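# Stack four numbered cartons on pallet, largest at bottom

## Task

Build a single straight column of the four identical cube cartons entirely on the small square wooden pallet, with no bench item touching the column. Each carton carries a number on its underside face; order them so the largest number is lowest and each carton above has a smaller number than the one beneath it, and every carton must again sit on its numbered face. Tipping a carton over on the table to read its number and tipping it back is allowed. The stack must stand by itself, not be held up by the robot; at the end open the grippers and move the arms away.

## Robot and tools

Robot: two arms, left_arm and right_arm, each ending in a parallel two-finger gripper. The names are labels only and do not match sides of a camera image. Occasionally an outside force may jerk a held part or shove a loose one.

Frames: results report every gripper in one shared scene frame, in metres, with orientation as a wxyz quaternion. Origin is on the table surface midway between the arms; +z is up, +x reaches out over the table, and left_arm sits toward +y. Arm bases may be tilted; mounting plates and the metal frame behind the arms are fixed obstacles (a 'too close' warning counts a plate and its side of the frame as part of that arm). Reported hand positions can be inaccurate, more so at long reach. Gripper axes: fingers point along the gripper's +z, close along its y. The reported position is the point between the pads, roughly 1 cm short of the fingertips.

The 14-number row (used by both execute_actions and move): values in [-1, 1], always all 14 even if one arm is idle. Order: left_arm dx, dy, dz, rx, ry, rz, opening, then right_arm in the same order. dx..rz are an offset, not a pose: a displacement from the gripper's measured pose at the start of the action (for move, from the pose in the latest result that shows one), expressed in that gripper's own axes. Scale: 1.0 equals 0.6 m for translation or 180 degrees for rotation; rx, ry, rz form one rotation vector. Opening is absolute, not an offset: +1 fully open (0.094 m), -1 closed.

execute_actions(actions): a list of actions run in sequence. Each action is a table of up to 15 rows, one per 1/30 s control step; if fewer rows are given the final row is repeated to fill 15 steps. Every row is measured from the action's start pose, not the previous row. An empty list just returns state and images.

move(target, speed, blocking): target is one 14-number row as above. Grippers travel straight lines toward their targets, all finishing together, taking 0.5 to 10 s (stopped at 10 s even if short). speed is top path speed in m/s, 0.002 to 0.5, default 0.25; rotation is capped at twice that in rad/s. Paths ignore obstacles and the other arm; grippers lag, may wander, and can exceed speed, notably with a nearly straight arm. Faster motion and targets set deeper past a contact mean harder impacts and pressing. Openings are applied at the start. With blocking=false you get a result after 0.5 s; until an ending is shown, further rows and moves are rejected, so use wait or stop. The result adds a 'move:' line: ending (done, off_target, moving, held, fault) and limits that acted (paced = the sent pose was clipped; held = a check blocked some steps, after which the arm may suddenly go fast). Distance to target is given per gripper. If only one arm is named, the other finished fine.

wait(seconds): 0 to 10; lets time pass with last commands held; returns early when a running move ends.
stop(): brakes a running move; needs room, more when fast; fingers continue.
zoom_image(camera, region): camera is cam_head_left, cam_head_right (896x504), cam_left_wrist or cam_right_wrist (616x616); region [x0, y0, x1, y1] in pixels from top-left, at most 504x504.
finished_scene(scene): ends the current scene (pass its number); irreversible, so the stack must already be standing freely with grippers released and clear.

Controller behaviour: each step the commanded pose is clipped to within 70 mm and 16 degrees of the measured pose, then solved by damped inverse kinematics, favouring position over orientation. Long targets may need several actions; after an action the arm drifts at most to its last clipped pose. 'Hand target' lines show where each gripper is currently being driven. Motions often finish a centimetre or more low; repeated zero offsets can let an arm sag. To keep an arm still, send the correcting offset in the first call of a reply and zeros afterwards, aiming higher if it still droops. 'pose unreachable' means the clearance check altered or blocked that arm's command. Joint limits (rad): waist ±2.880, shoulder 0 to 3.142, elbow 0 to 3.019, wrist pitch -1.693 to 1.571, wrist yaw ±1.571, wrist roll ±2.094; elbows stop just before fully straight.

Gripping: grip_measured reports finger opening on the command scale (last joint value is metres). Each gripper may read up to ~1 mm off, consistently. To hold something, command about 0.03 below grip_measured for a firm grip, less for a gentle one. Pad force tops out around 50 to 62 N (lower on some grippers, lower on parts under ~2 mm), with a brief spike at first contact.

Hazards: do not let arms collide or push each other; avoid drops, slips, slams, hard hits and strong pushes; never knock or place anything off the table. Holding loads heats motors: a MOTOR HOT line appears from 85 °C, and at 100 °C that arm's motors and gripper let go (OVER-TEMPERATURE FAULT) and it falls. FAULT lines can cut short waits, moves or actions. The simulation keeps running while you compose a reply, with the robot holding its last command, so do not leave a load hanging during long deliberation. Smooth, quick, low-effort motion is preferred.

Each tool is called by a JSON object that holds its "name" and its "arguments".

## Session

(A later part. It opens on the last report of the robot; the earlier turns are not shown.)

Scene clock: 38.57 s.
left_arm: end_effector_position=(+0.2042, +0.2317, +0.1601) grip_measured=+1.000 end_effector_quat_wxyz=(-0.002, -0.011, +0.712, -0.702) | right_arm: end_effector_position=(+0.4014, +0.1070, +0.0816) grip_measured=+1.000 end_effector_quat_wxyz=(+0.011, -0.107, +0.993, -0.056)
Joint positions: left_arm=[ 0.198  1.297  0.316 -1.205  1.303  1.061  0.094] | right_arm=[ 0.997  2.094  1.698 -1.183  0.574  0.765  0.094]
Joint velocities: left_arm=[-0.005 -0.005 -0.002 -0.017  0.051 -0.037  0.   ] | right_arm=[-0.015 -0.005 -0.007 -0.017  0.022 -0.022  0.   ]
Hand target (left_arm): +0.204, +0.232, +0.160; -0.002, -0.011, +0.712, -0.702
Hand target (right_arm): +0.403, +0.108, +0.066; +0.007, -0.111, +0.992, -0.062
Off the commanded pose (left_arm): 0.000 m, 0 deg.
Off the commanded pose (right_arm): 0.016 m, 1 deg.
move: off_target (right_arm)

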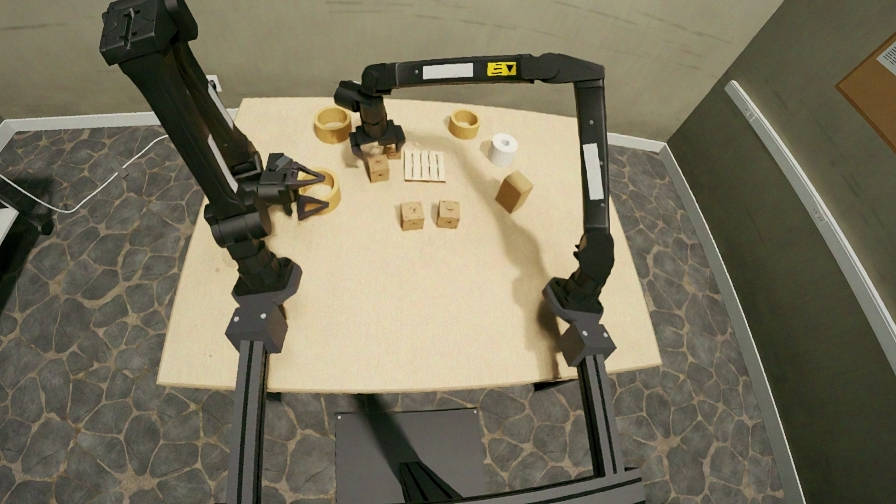

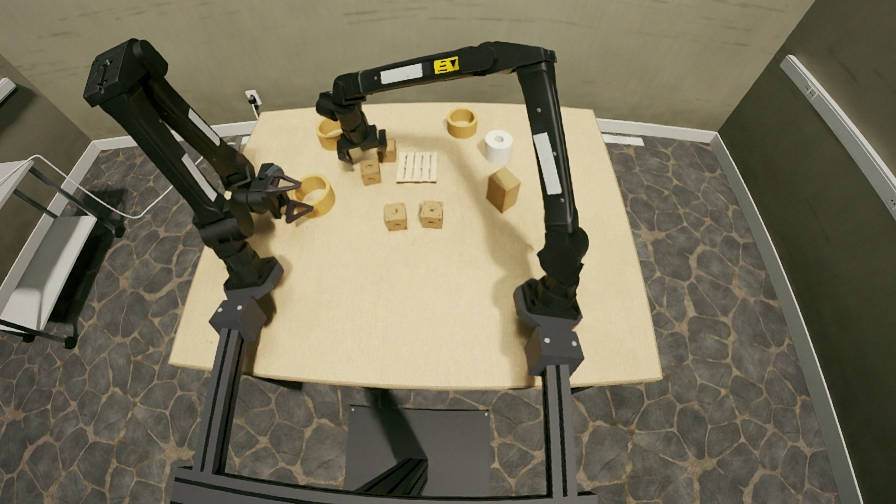

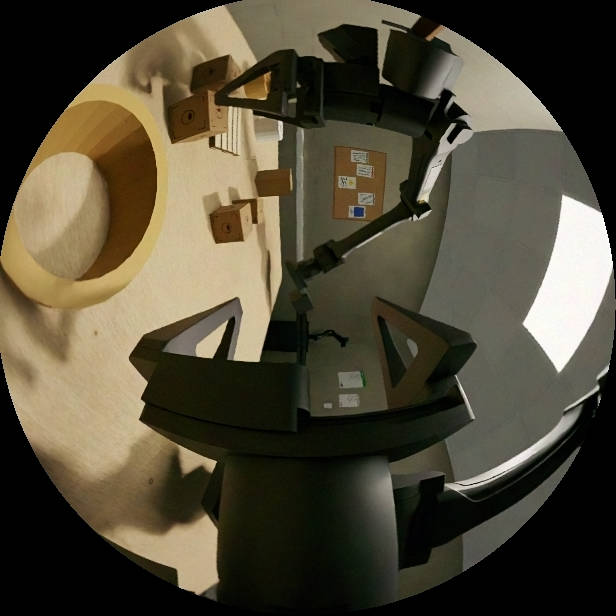

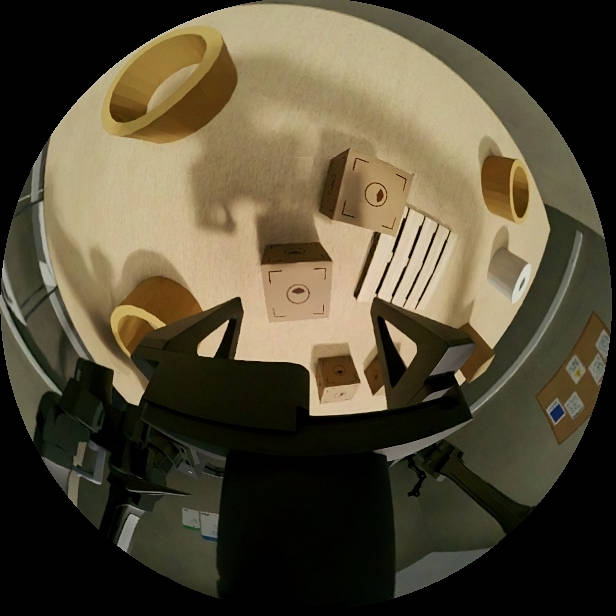

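{"name": "move", "arguments": {"target": [0,0,0,0,0,0,1,0.015,0.008,0.02,-0.04,0.005,0,1], "speed": 0.1}}

{"name": "move", "arguments": {"target": [0,0,0,0,0,0,1,0,0,0.06,0,0,0,1], "speed": 0.1}}

Scene clock: 39.97 s.
left_arm: end_effector_position=(+0.2042, +0.2317, +0.1601) grip_measured=+1.000 end_effector_quat_wxyz=(-0.002, -0.011, +0.712, -0.702) | right_arm: end_effector_position=(+0.3796, +0.1181, +0.0648) grip_measured=+1.000 end_effector_quat_wxyz=(-0.006, -0.114, +0.993, +0.001)
Joint positions: left_arm=[ 0.198  1.297  0.316 -1.205  1.303  1.061  0.094] | right_arm=[ 0.994  2.069  1.602 -1.038  0.471  0.71   0.094]
Joint velocities: left_arm=[-0.005 -0.015 -0.017 -0.007  0.007 -0.037  0.   ] | right_arm=[-0.005 -0.005 -0.002 -0.017 -0.007 -0.007  0.   ]
Hand target (left_arm): +0.204, +0.232, +0.160; -0.002, -0.011, +0.712, -0.702
Hand target (right_arm): +0.392, +0.109, +0.069; -0.003, -0.107, +0.994, +0.006
Off the commanded pose (left_arm): 0.000 m, 0 deg.
Off the commanded pose (right_arm): 0.016 m, 1 deg.
move: off_target (right_arm)

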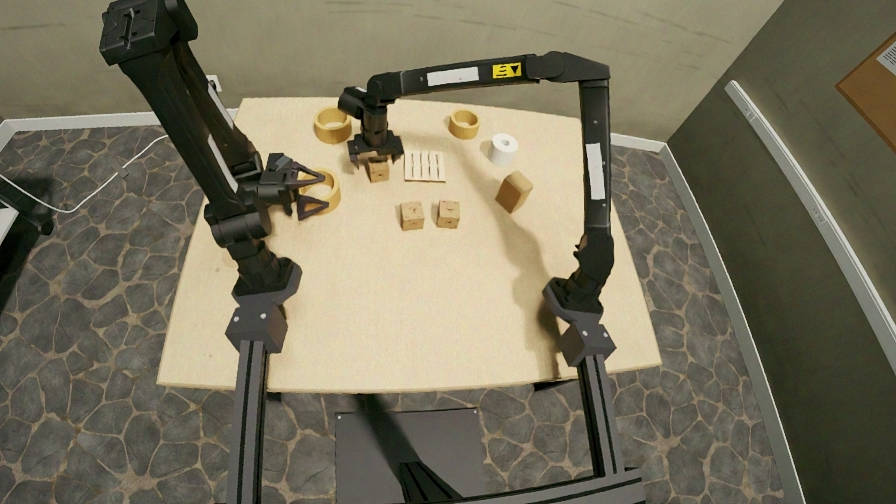

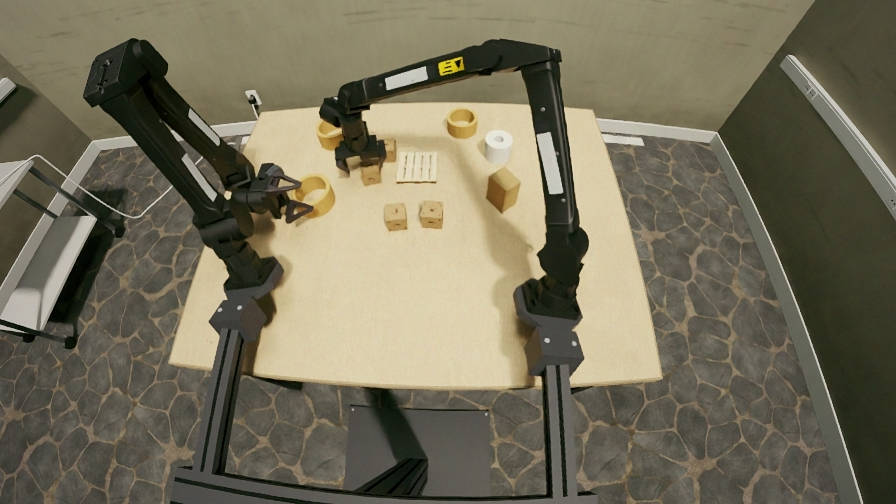

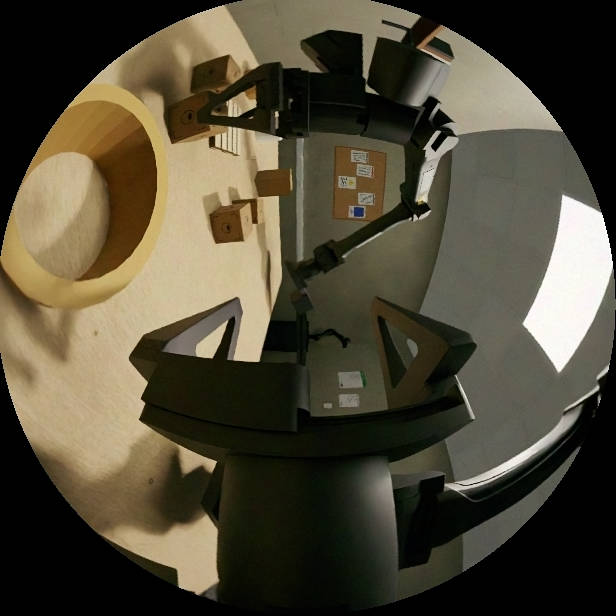

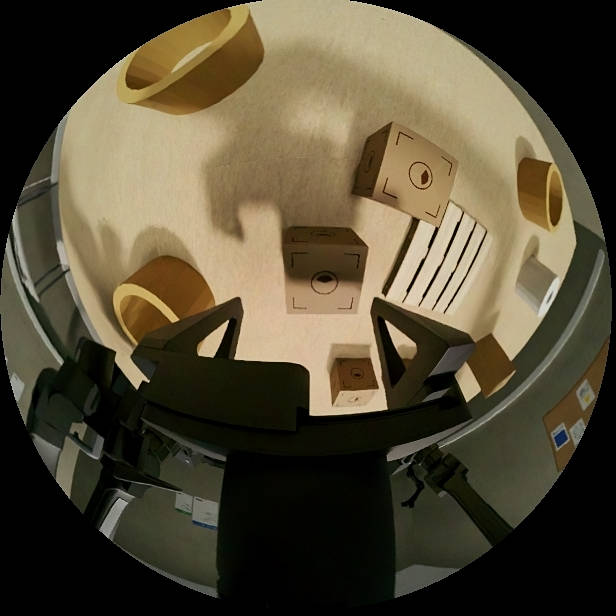

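Scene clock: 40.87 s.
left_arm: end_effector_position=(+0.2042, +0.2317, +0.1601) grip_measured=+1.000 end_effector_quat_wxyz=(-0.002, -0.011, +0.712, -0.702) | right_arm: end_effector_position=(+0.3841, +0.1240, +0.0524) grip_measured=+1.000 end_effector_quat_wxyz=(+0.005, -0.108, +0.994, +0.014)
Joint positions: left_arm=[ 0.198  1.297  0.316 -1.205  1.303  1.061  0.094] | right_arm=[ 0.984  2.081  1.59  -0.971  0.47   0.694  0.094]
Joint velocities: left_arm=[-0.015 -0.015 -0.007 -0.012  0.007  0.081  0.   ] | right_arm=[ 0.005 -0.005  0.007  0.007  0.007  0.022  0.   ]
Hand target (left_arm): +0.204, +0.232, +0.160; -0.002, -0.011, +0.712, -0.702
Hand target (right_arm): +0.379, +0.118, +0.030; -0.007, -0.114, +0.993, +0.002
Off the commanded pose (left_arm): 0.000 m, 0 deg.
Off the commanded pose (right_arm): 0.025 m, 2 deg.
move: off_target (right_arm)

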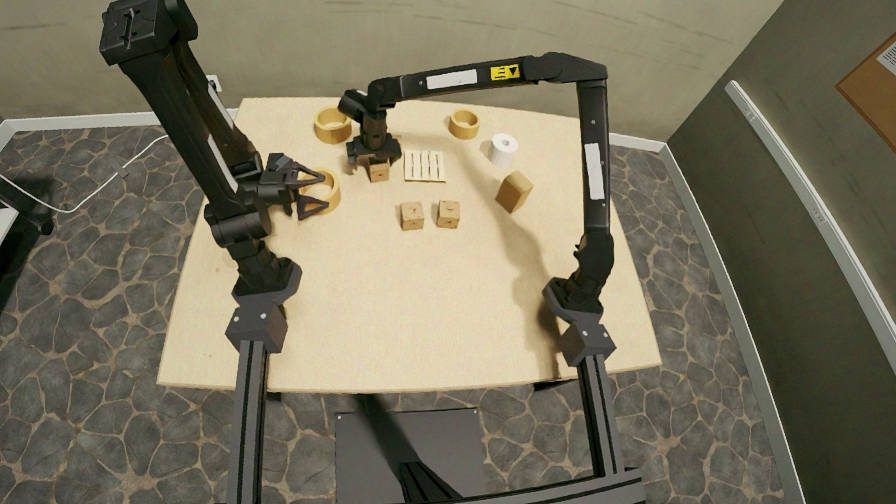

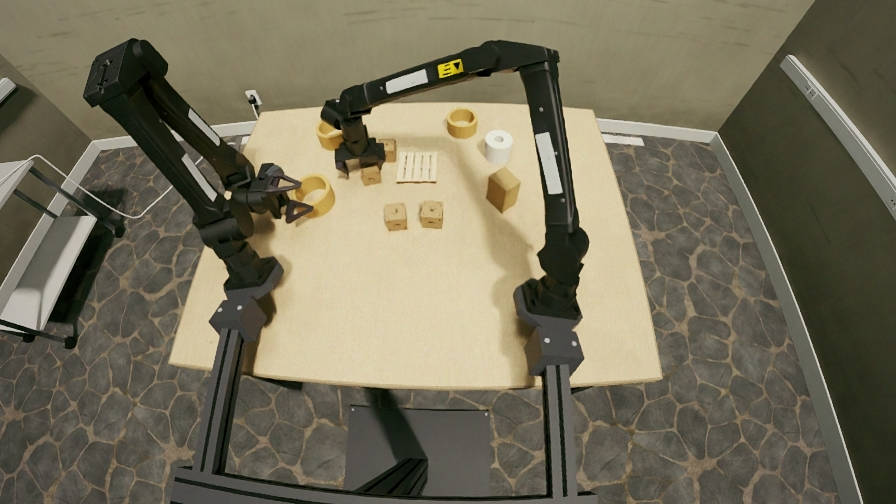

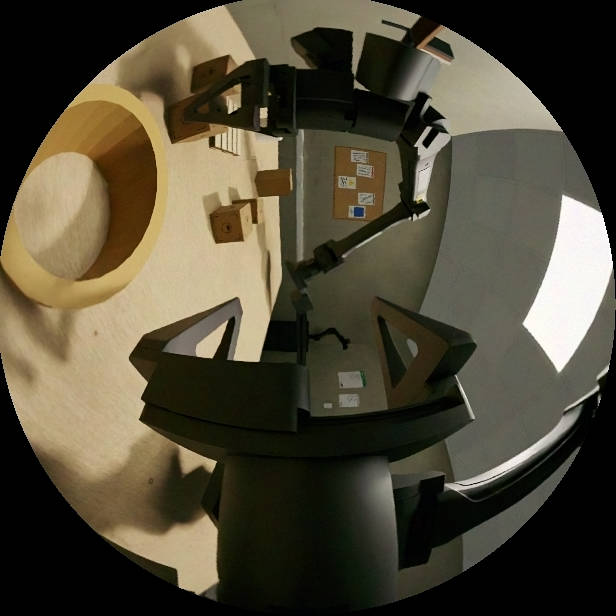

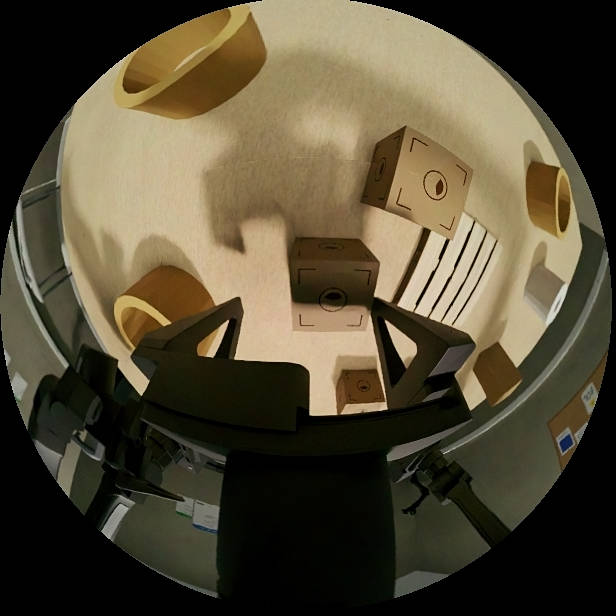

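{"name": "move", "arguments": {"target": [0,0,0,0,0,0,1,-0.005,-0.04,0,0.008,0,0,1], "speed": 0.05}}

{"name": "move", "arguments": {"target": [0,0,0,0,0,0,1,0,-0.01,0.065,0,0,0,1], "speed": 0.06}}

Scene clock: 42.00 s.
left_arm: end_effector_position=(+0.2042, +0.2317, +0.1601) grip_measured=+1.000 end_effector_quat_wxyz=(-0.002, -0.011, +0.712, -0.702) | right_arm: end_effector_position=(+0.3799, +0.1123, +0.0467) grip_measured=+1.000 end_effector_quat_wxyz=(+0.003, -0.112, +0.994, +0.001)
Joint positions: left_arm=[ 0.198  1.297  0.316 -1.205  1.303  1.061  0.094] | right_arm=[ 0.978  2.072  1.561 -0.97   0.485  0.689  0.094]
Joint velocities: left_arm=[-0.015 -0.024  0.022  0.017 -0.007 -0.037  0.   ] | right_arm=[-0.005 -0.005 -0.002  0.002 -0.051 -0.095  0.   ]
Hand target (left_arm): +0.204, +0.232, +0.160; -0.002, -0.011, +0.712, -0.702
Hand target (right_arm): +0.392, +0.101, +0.052; +0.007, -0.107, +0.994, +0.002
Off the commanded pose (left_arm): 0.000 m, 0 deg.
Off the commanded pose (right_arm): 0.017 m, 1 deg.
move: off_target (right_arm)

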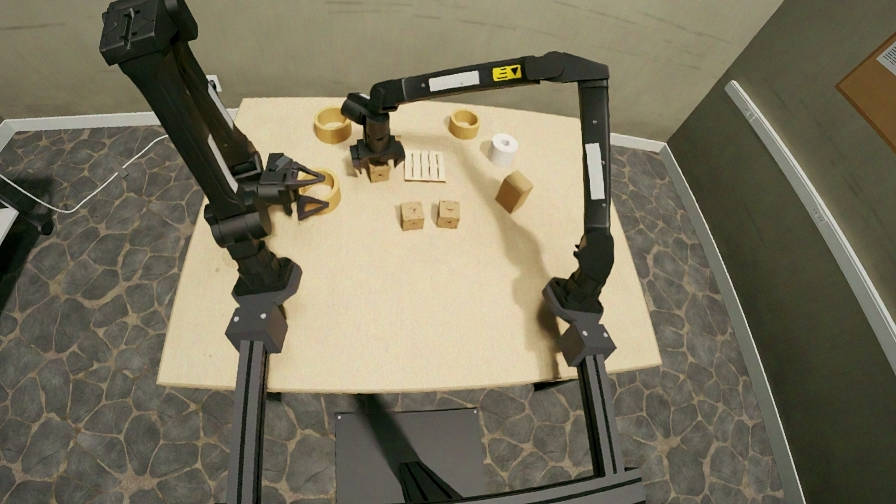

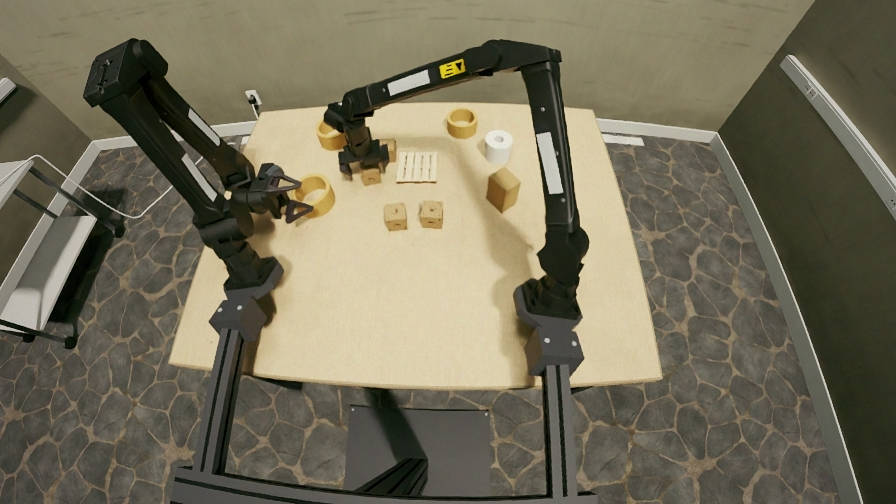

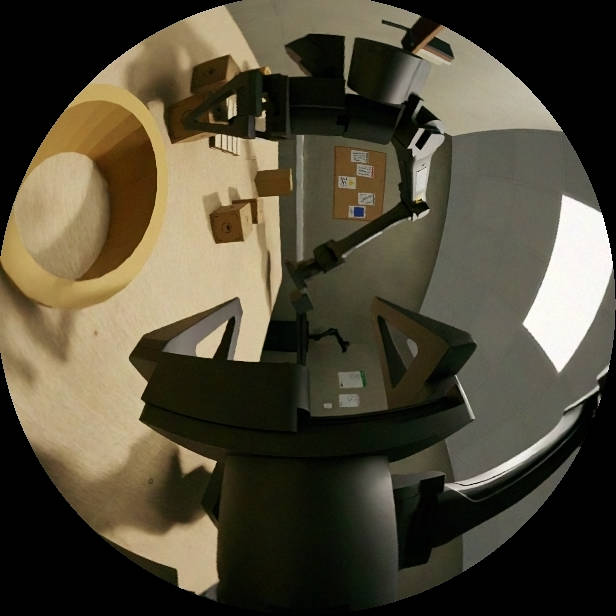

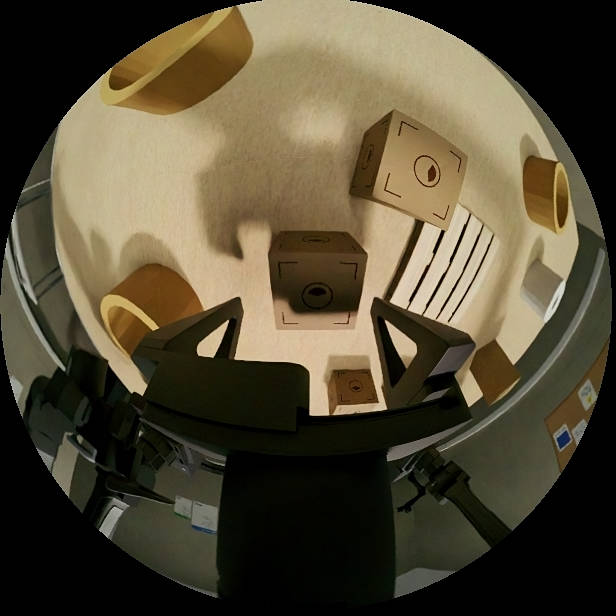

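Scene clock: 43.07 s.
left_arm: end_effector_position=(+0.2042, +0.2317, +0.1601) grip_measured=+1.000 end_effector_quat_wxyz=(-0.002, -0.011, +0.712, -0.702) | right_arm: end_effector_position=(+0.3884, +0.1122, +0.0312) grip_measured=+1.000 end_effector_quat_wxyz=(+0.016, -0.105, +0.994, +0.013)
Joint positions: left_arm=[ 0.198  1.297  0.316 -1.205  1.303  1.061  0.094] | right_arm=[ 0.957  2.079  1.538 -0.891  0.482  0.662  0.094]
Joint velocities: left_arm=[ 0.005  0.005  0.002 -0.012 -0.007 -0.037  0.   ] | right_arm=[-0.005 -0.005 -0.012  0.002 -0.051 -0.066  0.   ]
Hand target (left_arm): +0.204, +0.232, +0.160; -0.002, -0.011, +0.712, -0.702
Hand target (right_arm): +0.382, +0.106, +0.008; +0.003, -0.112, +0.994, +0.001
Off the commanded pose (left_arm): 0.000 m, 0 deg.
Off the commanded pose (right_arm): 0.025 m, 2 deg.
move: off_target (right_arm)

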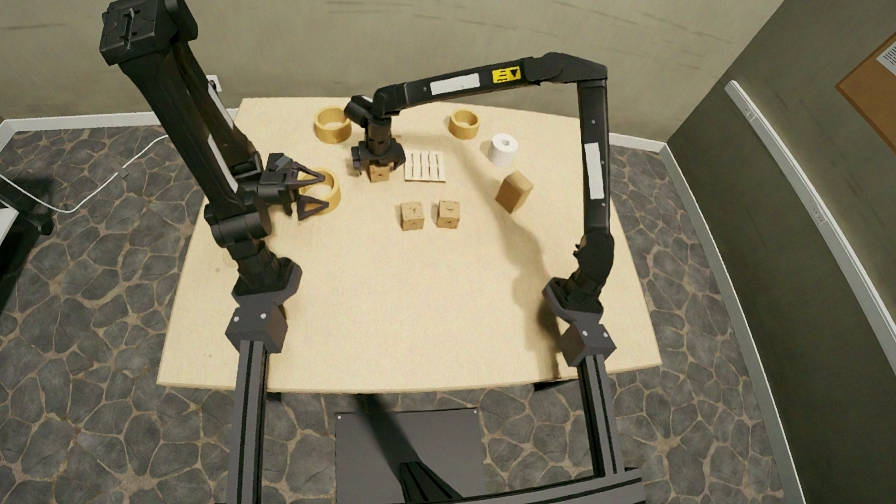

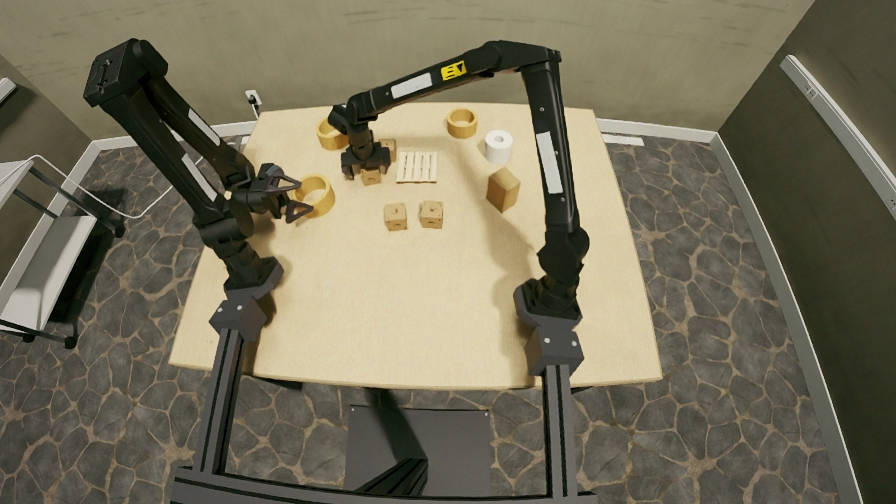

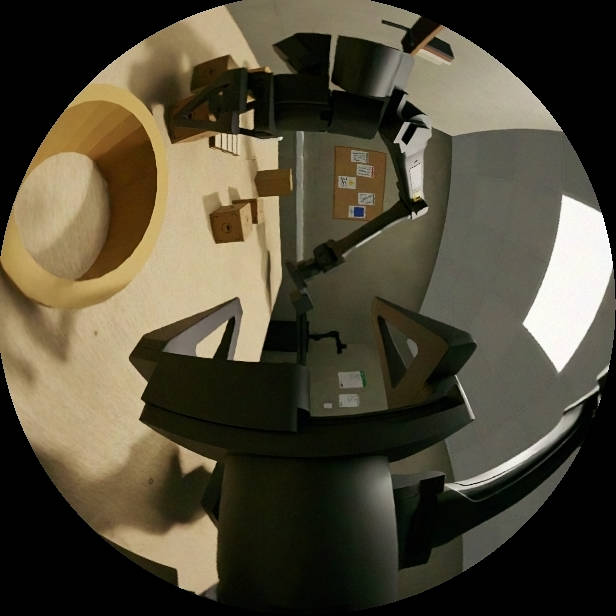

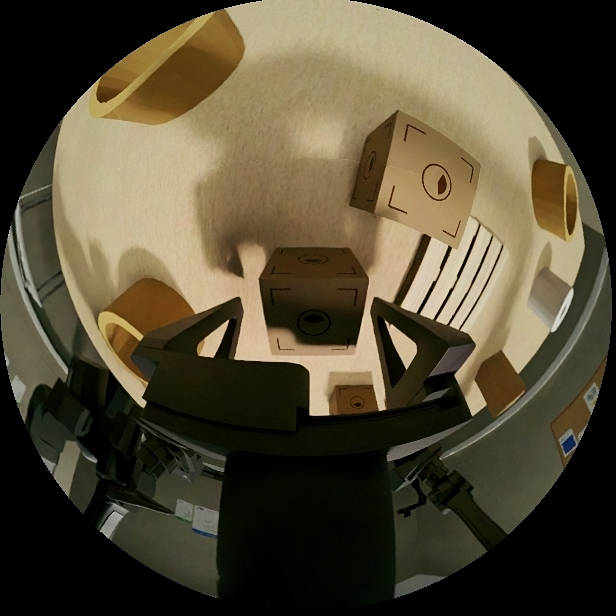

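{"name": "execute_actions", "arguments": {"actions": [[[0,0,0,0,0,0,1,0,0,0.035,0,0,0,1]],[[0,0,0,0,0,0,1,0,0,0,0,0,0,0.08]],[[0,0,0,0,0,0,1,0,0,-0.03,0,0,0,0.08],[0,0,0,0,0,0,1,0,0,-0.06,0,0,0,0.08],[0,0,0,0,0,0,1,0,0,-0.1,0,0,0,0.08]]]}}

{"name": "move", "arguments": {"target": [0,0,0,0,0,0,1,0.1,-0.12,-0.33,-0.25,0,0,0.08]}}

{"name": "zoom_image", "arguments": {"camera": "cam_left_wrist", "region": [280,60,530,310]}}

Scene clock: 44.83 s.
left_arm: end_effector_position=(+0.2042, +0.2317, +0.1601) grip_measured=+1.000 end_effector_quat_wxyz=(-0.002, -0.011, +0.712, -0.702) | right_arm: end_effector_position=(+0.3838, +0.1097, +0.0784) grip_measured=+0.126 end_effector_quat_wxyz=(+0.019, -0.108, +0.994, +0.016)
Joint positions: left_arm=[ 0.198  1.297  0.316 -1.205  1.303  1.061  0.094] | right_arm=[ 0.996  2.008  1.538 -0.974  0.488  0.695  0.053]
Joint velocities: left_arm=[-0.024 -0.015 -0.012  0.002  0.051 -0.051  0.   ] | right_arm=[-0.015 -0.005 -0.012 -0.012  0.022  0.022 -0.001]
Hand target (left_arm): +0.204, +0.232, +0.160; -0.002, -0.011, +0.712, -0.702
Hand target (right_arm): +0.389, +0.115, +0.091; +0.026, -0.099, +0.994, +0.023
Off the commanded pose (left_arm): 0.000 m, 0 deg.
Off the commanded pose (right_arm): 0.015 m, 2 deg.

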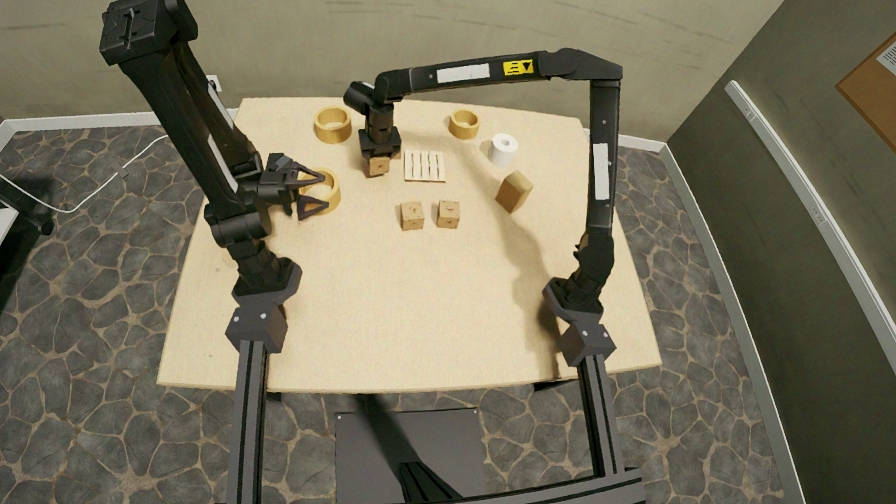

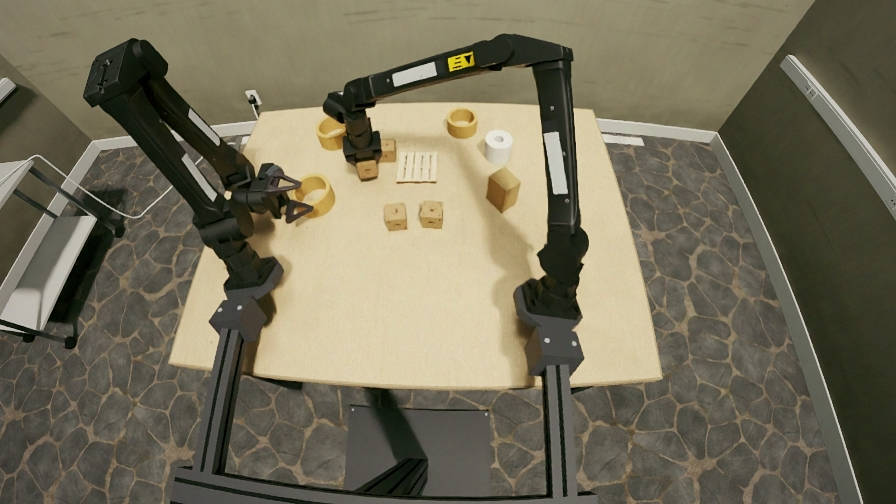

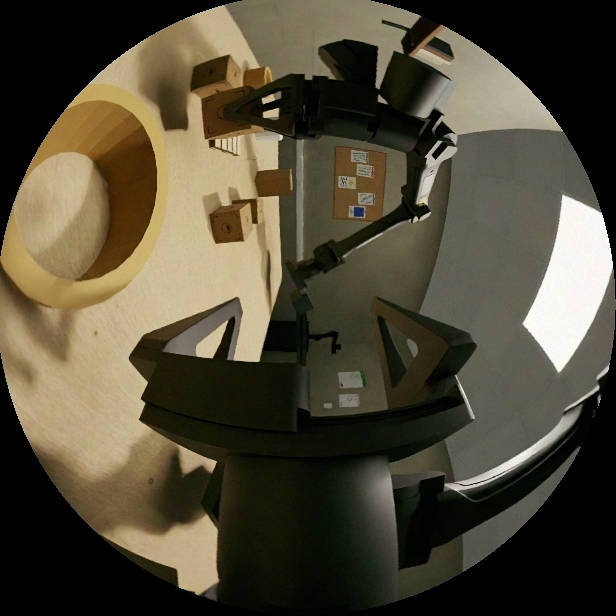

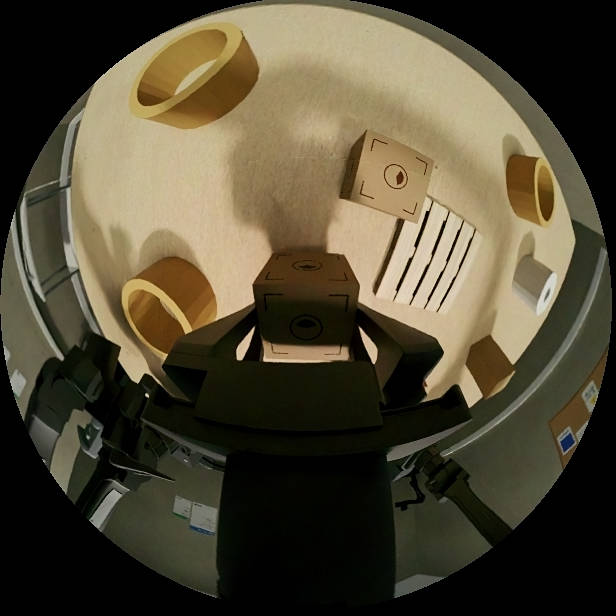

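Scene clock: 46.83 s.
left_arm: end_effector_position=(+0.2042, +0.2317, +0.1601) grip_measured=+1.000 end_effector_quat_wxyz=(-0.002, -0.011, +0.712, -0.702) | right_arm: end_effector_position=(+0.3238, +0.0255, +0.2715) grip_measured=+0.127 end_effector_quat_wxyz=(-0.030, -0.111, +0.912, +0.393)
Joint positions: left_arm=[ 0.198  1.297  0.316 -1.205  1.303  1.061  0.094] | right_arm=[ 0.95   1.32   1.057 -0.723 -0.181  0.565  0.053]
Joint velocities: left_arm=[ 0.015 -0.005  0.002 -0.007 -0.051  0.022  0.   ] | right_arm=[ 0.005 -0.005 -0.002 -0.022  0.037  0.051 -0.   ]
Hand target (left_arm): +0.204, +0.232, +0.160; -0.002, -0.011, +0.712, -0.702
Hand target (right_arm): +0.329, +0.021, +0.270; -0.022, -0.111, +0.911, +0.396
Off the commanded pose (left_arm): 0.000 m, 0 deg.
Off the commanded pose (right_arm): 0.012 m, 1 deg.
move: off_target (right_arm)

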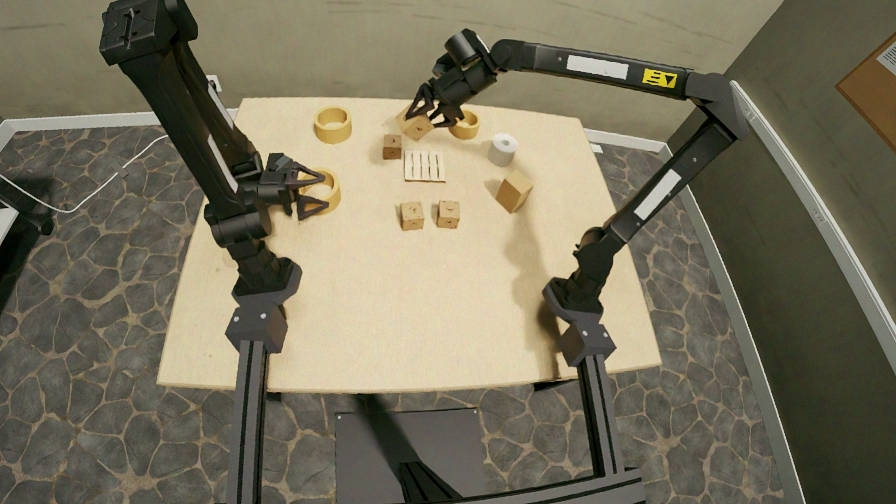

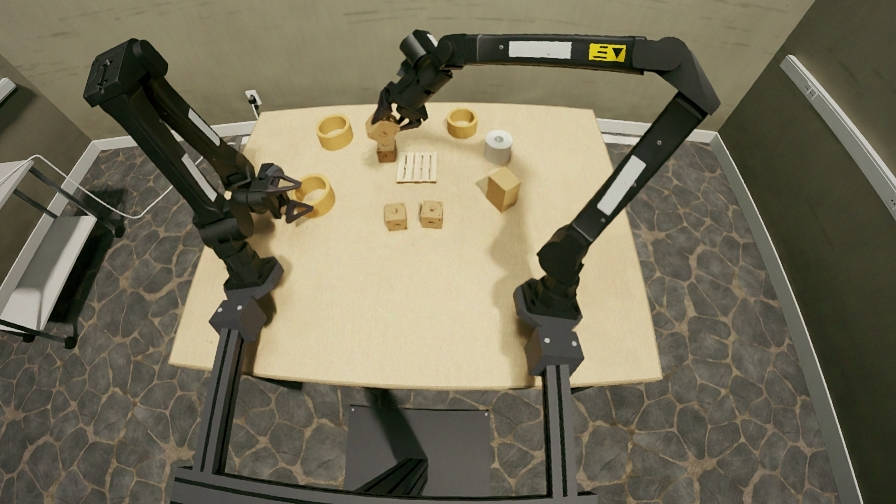

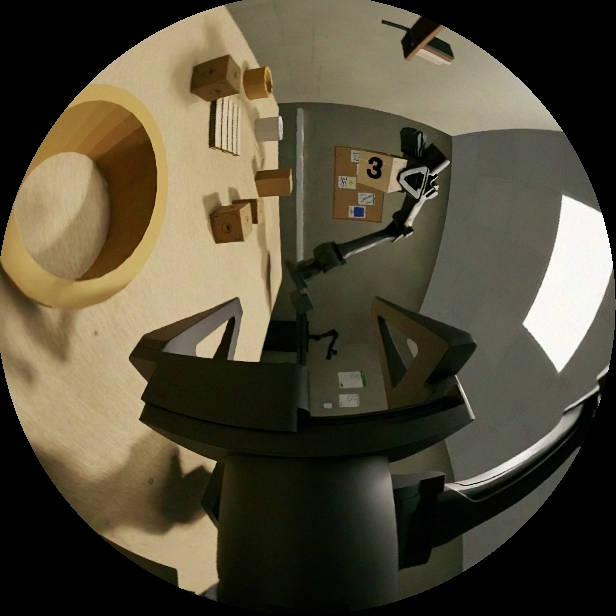

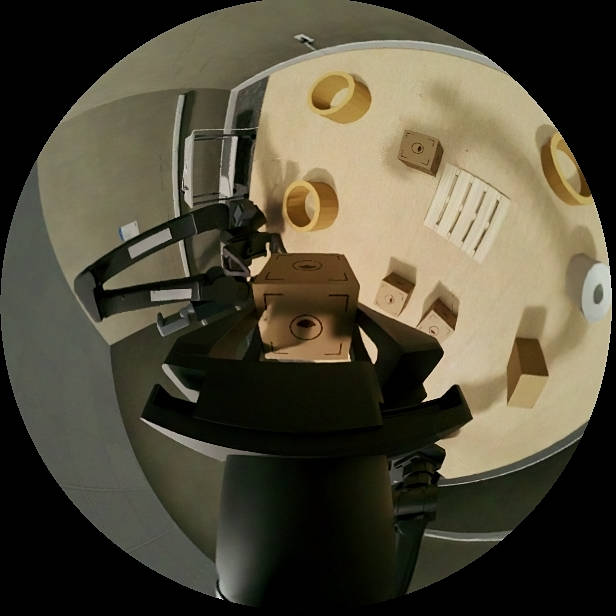

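Region (280, 60, 530, 310) of cam_left_wrist's 616x616 image, scaled by 2.016, with more detail than that image has.

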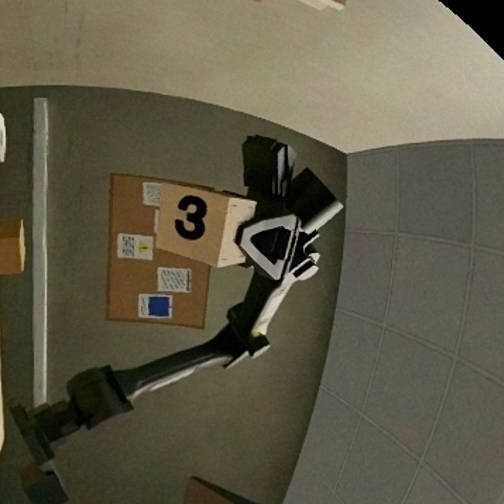

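{"name": "move", "arguments": {"target": [0,0,0,0,0,0,1,0.375,-0.221,0.162,0.258,-0.02,0.073,0.08]}}

{"name": "move", "arguments": {"target": [0,0,0,0,0,0,1,0,0,0.11,0,0,0,0.08], "speed": 0.1}}

Scene clock: 49.47 s.
left_arm: end_effector_position=(+0.2042, +0.2317, +0.1601) grip_measured=+1.000 end_effector_quat_wxyz=(-0.002, -0.011, +0.712, -0.702) | right_arm: end_effector_position=(+0.1225, -0.0449, +0.1000) grip_measured=+0.127 end_effector_quat_wxyz=(-0.002, +0.004, +1.000, -0.000)
Joint positions: left_arm=[ 0.198  1.297  0.316 -1.205  1.303  1.061  0.094] | right_arm=[ 1.334  1.609  0.75  -0.819  0.473  1.326  0.053]
Joint velocities: left_arm=[-0.005 -0.005 -0.017  0.012  0.022  0.007  0.   ] | right_arm=[ 0.005 -0.005 -0.002 -0.022  0.007 -0.022 -0.001]
Hand target (left_arm): +0.204, +0.232, +0.160; -0.002, -0.011, +0.712, -0.702
Hand target (right_arm): +0.118, -0.046, +0.099; -0.001, +0.003, +1.000, -0.006
Off the commanded pose (left_arm): 0.000 m, 0 deg.
Off the commanded pose (right_arm): 0.008 m, 0 deg.
move: done

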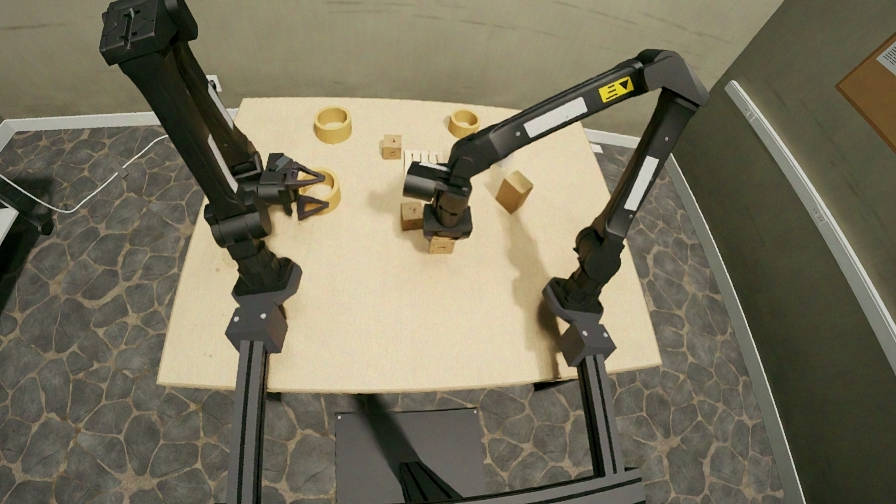

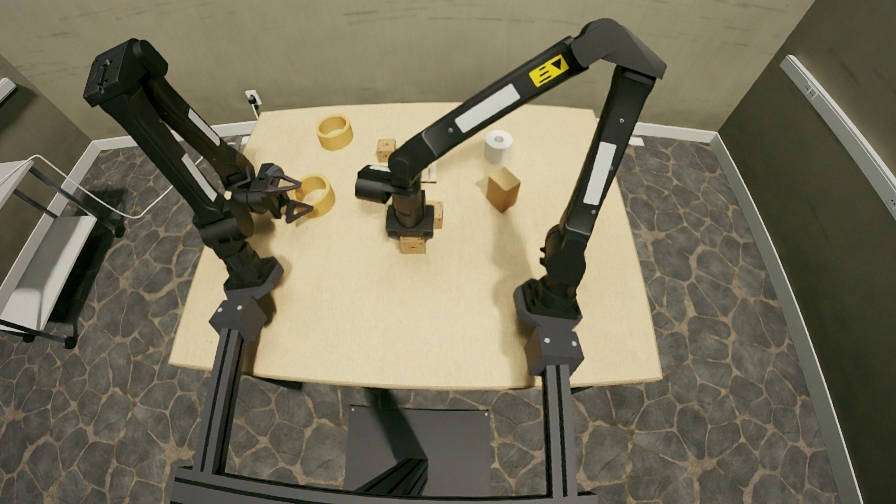

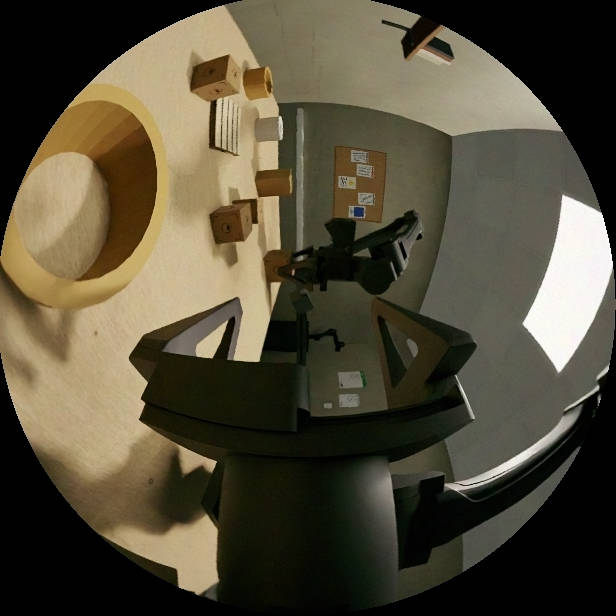

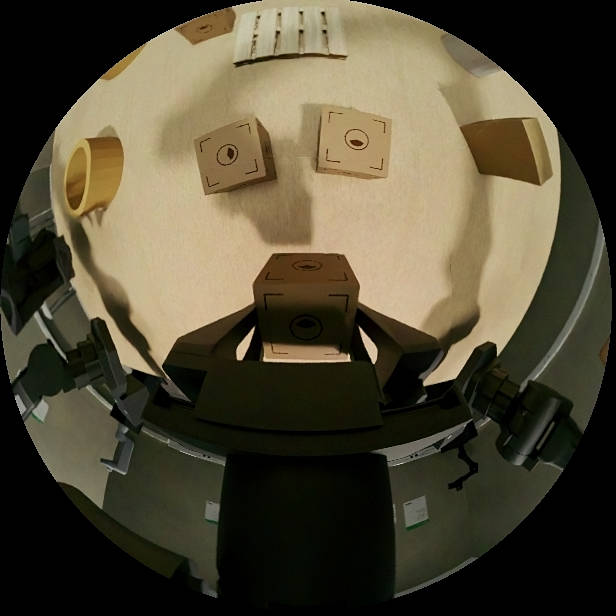

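Scene clock: 50.47 s.
left_arm: end_effector_position=(+0.2042, +0.2317, +0.1601) grip_measured=+1.000 end_effector_quat_wxyz=(-0.002, -0.011, +0.712, -0.702) | right_arm: end_effector_position=(+0.1235, -0.0398, +0.0423) grip_measured=+0.127 end_effector_quat_wxyz=(-0.000, +0.009, +1.000, +0.009)
Joint positions: left_arm=[ 0.198  1.297  0.316 -1.205  1.303  1.061  0.094] | right_arm=[ 1.256  1.732  0.704 -0.591  0.477  1.242  0.053]
Joint velocities: left_arm=[-0.024 -0.005 -0.002  0.002 -0.066 -0.007  0.   ] | right_arm=[-0.005 -0.005 -0.007  0.012 -0.022 -0.066  0.   ]
Hand target (left_arm): +0.204, +0.232, +0.160; -0.002, -0.011, +0.712, -0.702
Hand target (right_arm): +0.123, -0.045, +0.035; -0.002, +0.004, +1.000, +0.001
Off the commanded pose (left_arm): 0.000 m, 0 deg.
Off the commanded pose (right_arm): 0.010 m, 1 deg.
move: done

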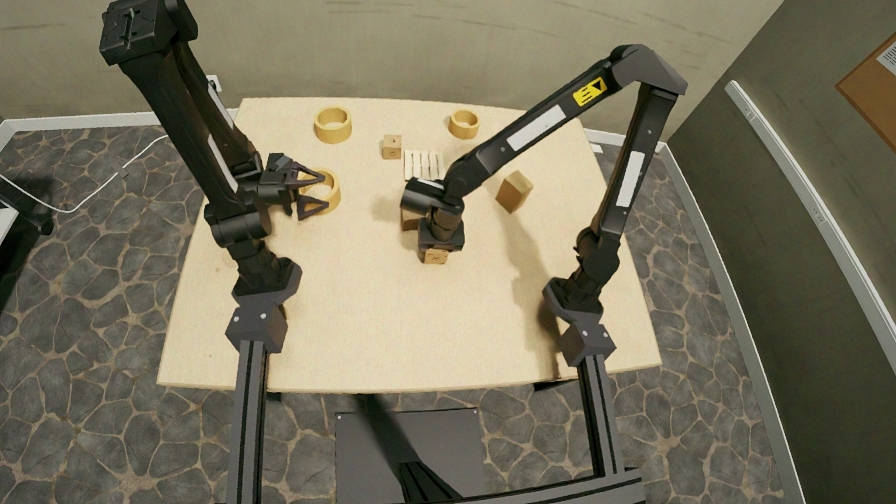

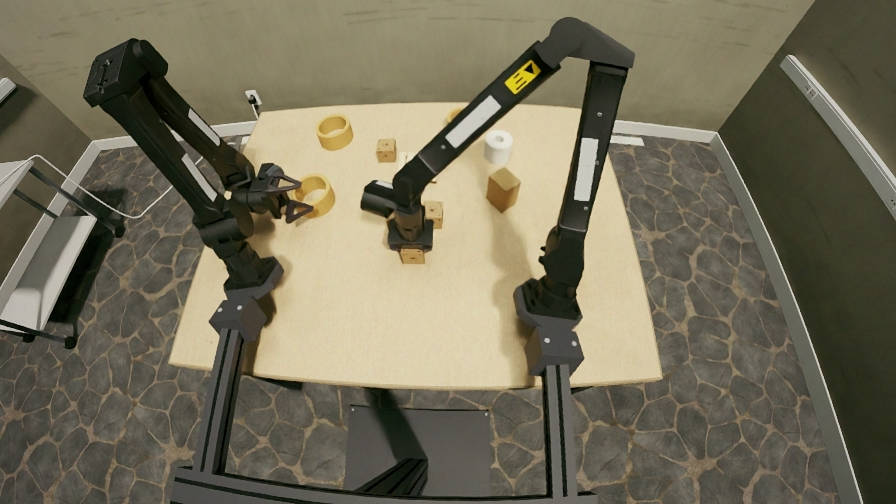

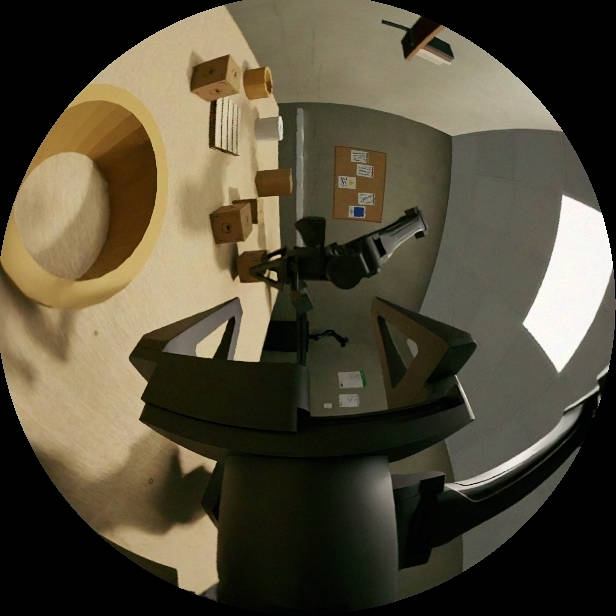

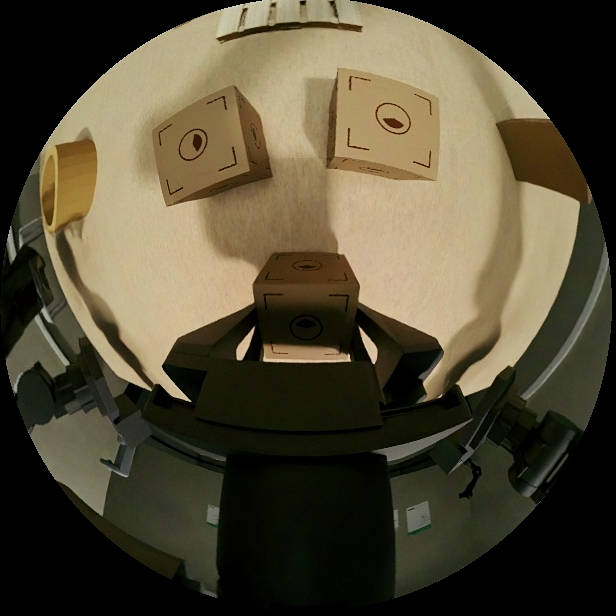

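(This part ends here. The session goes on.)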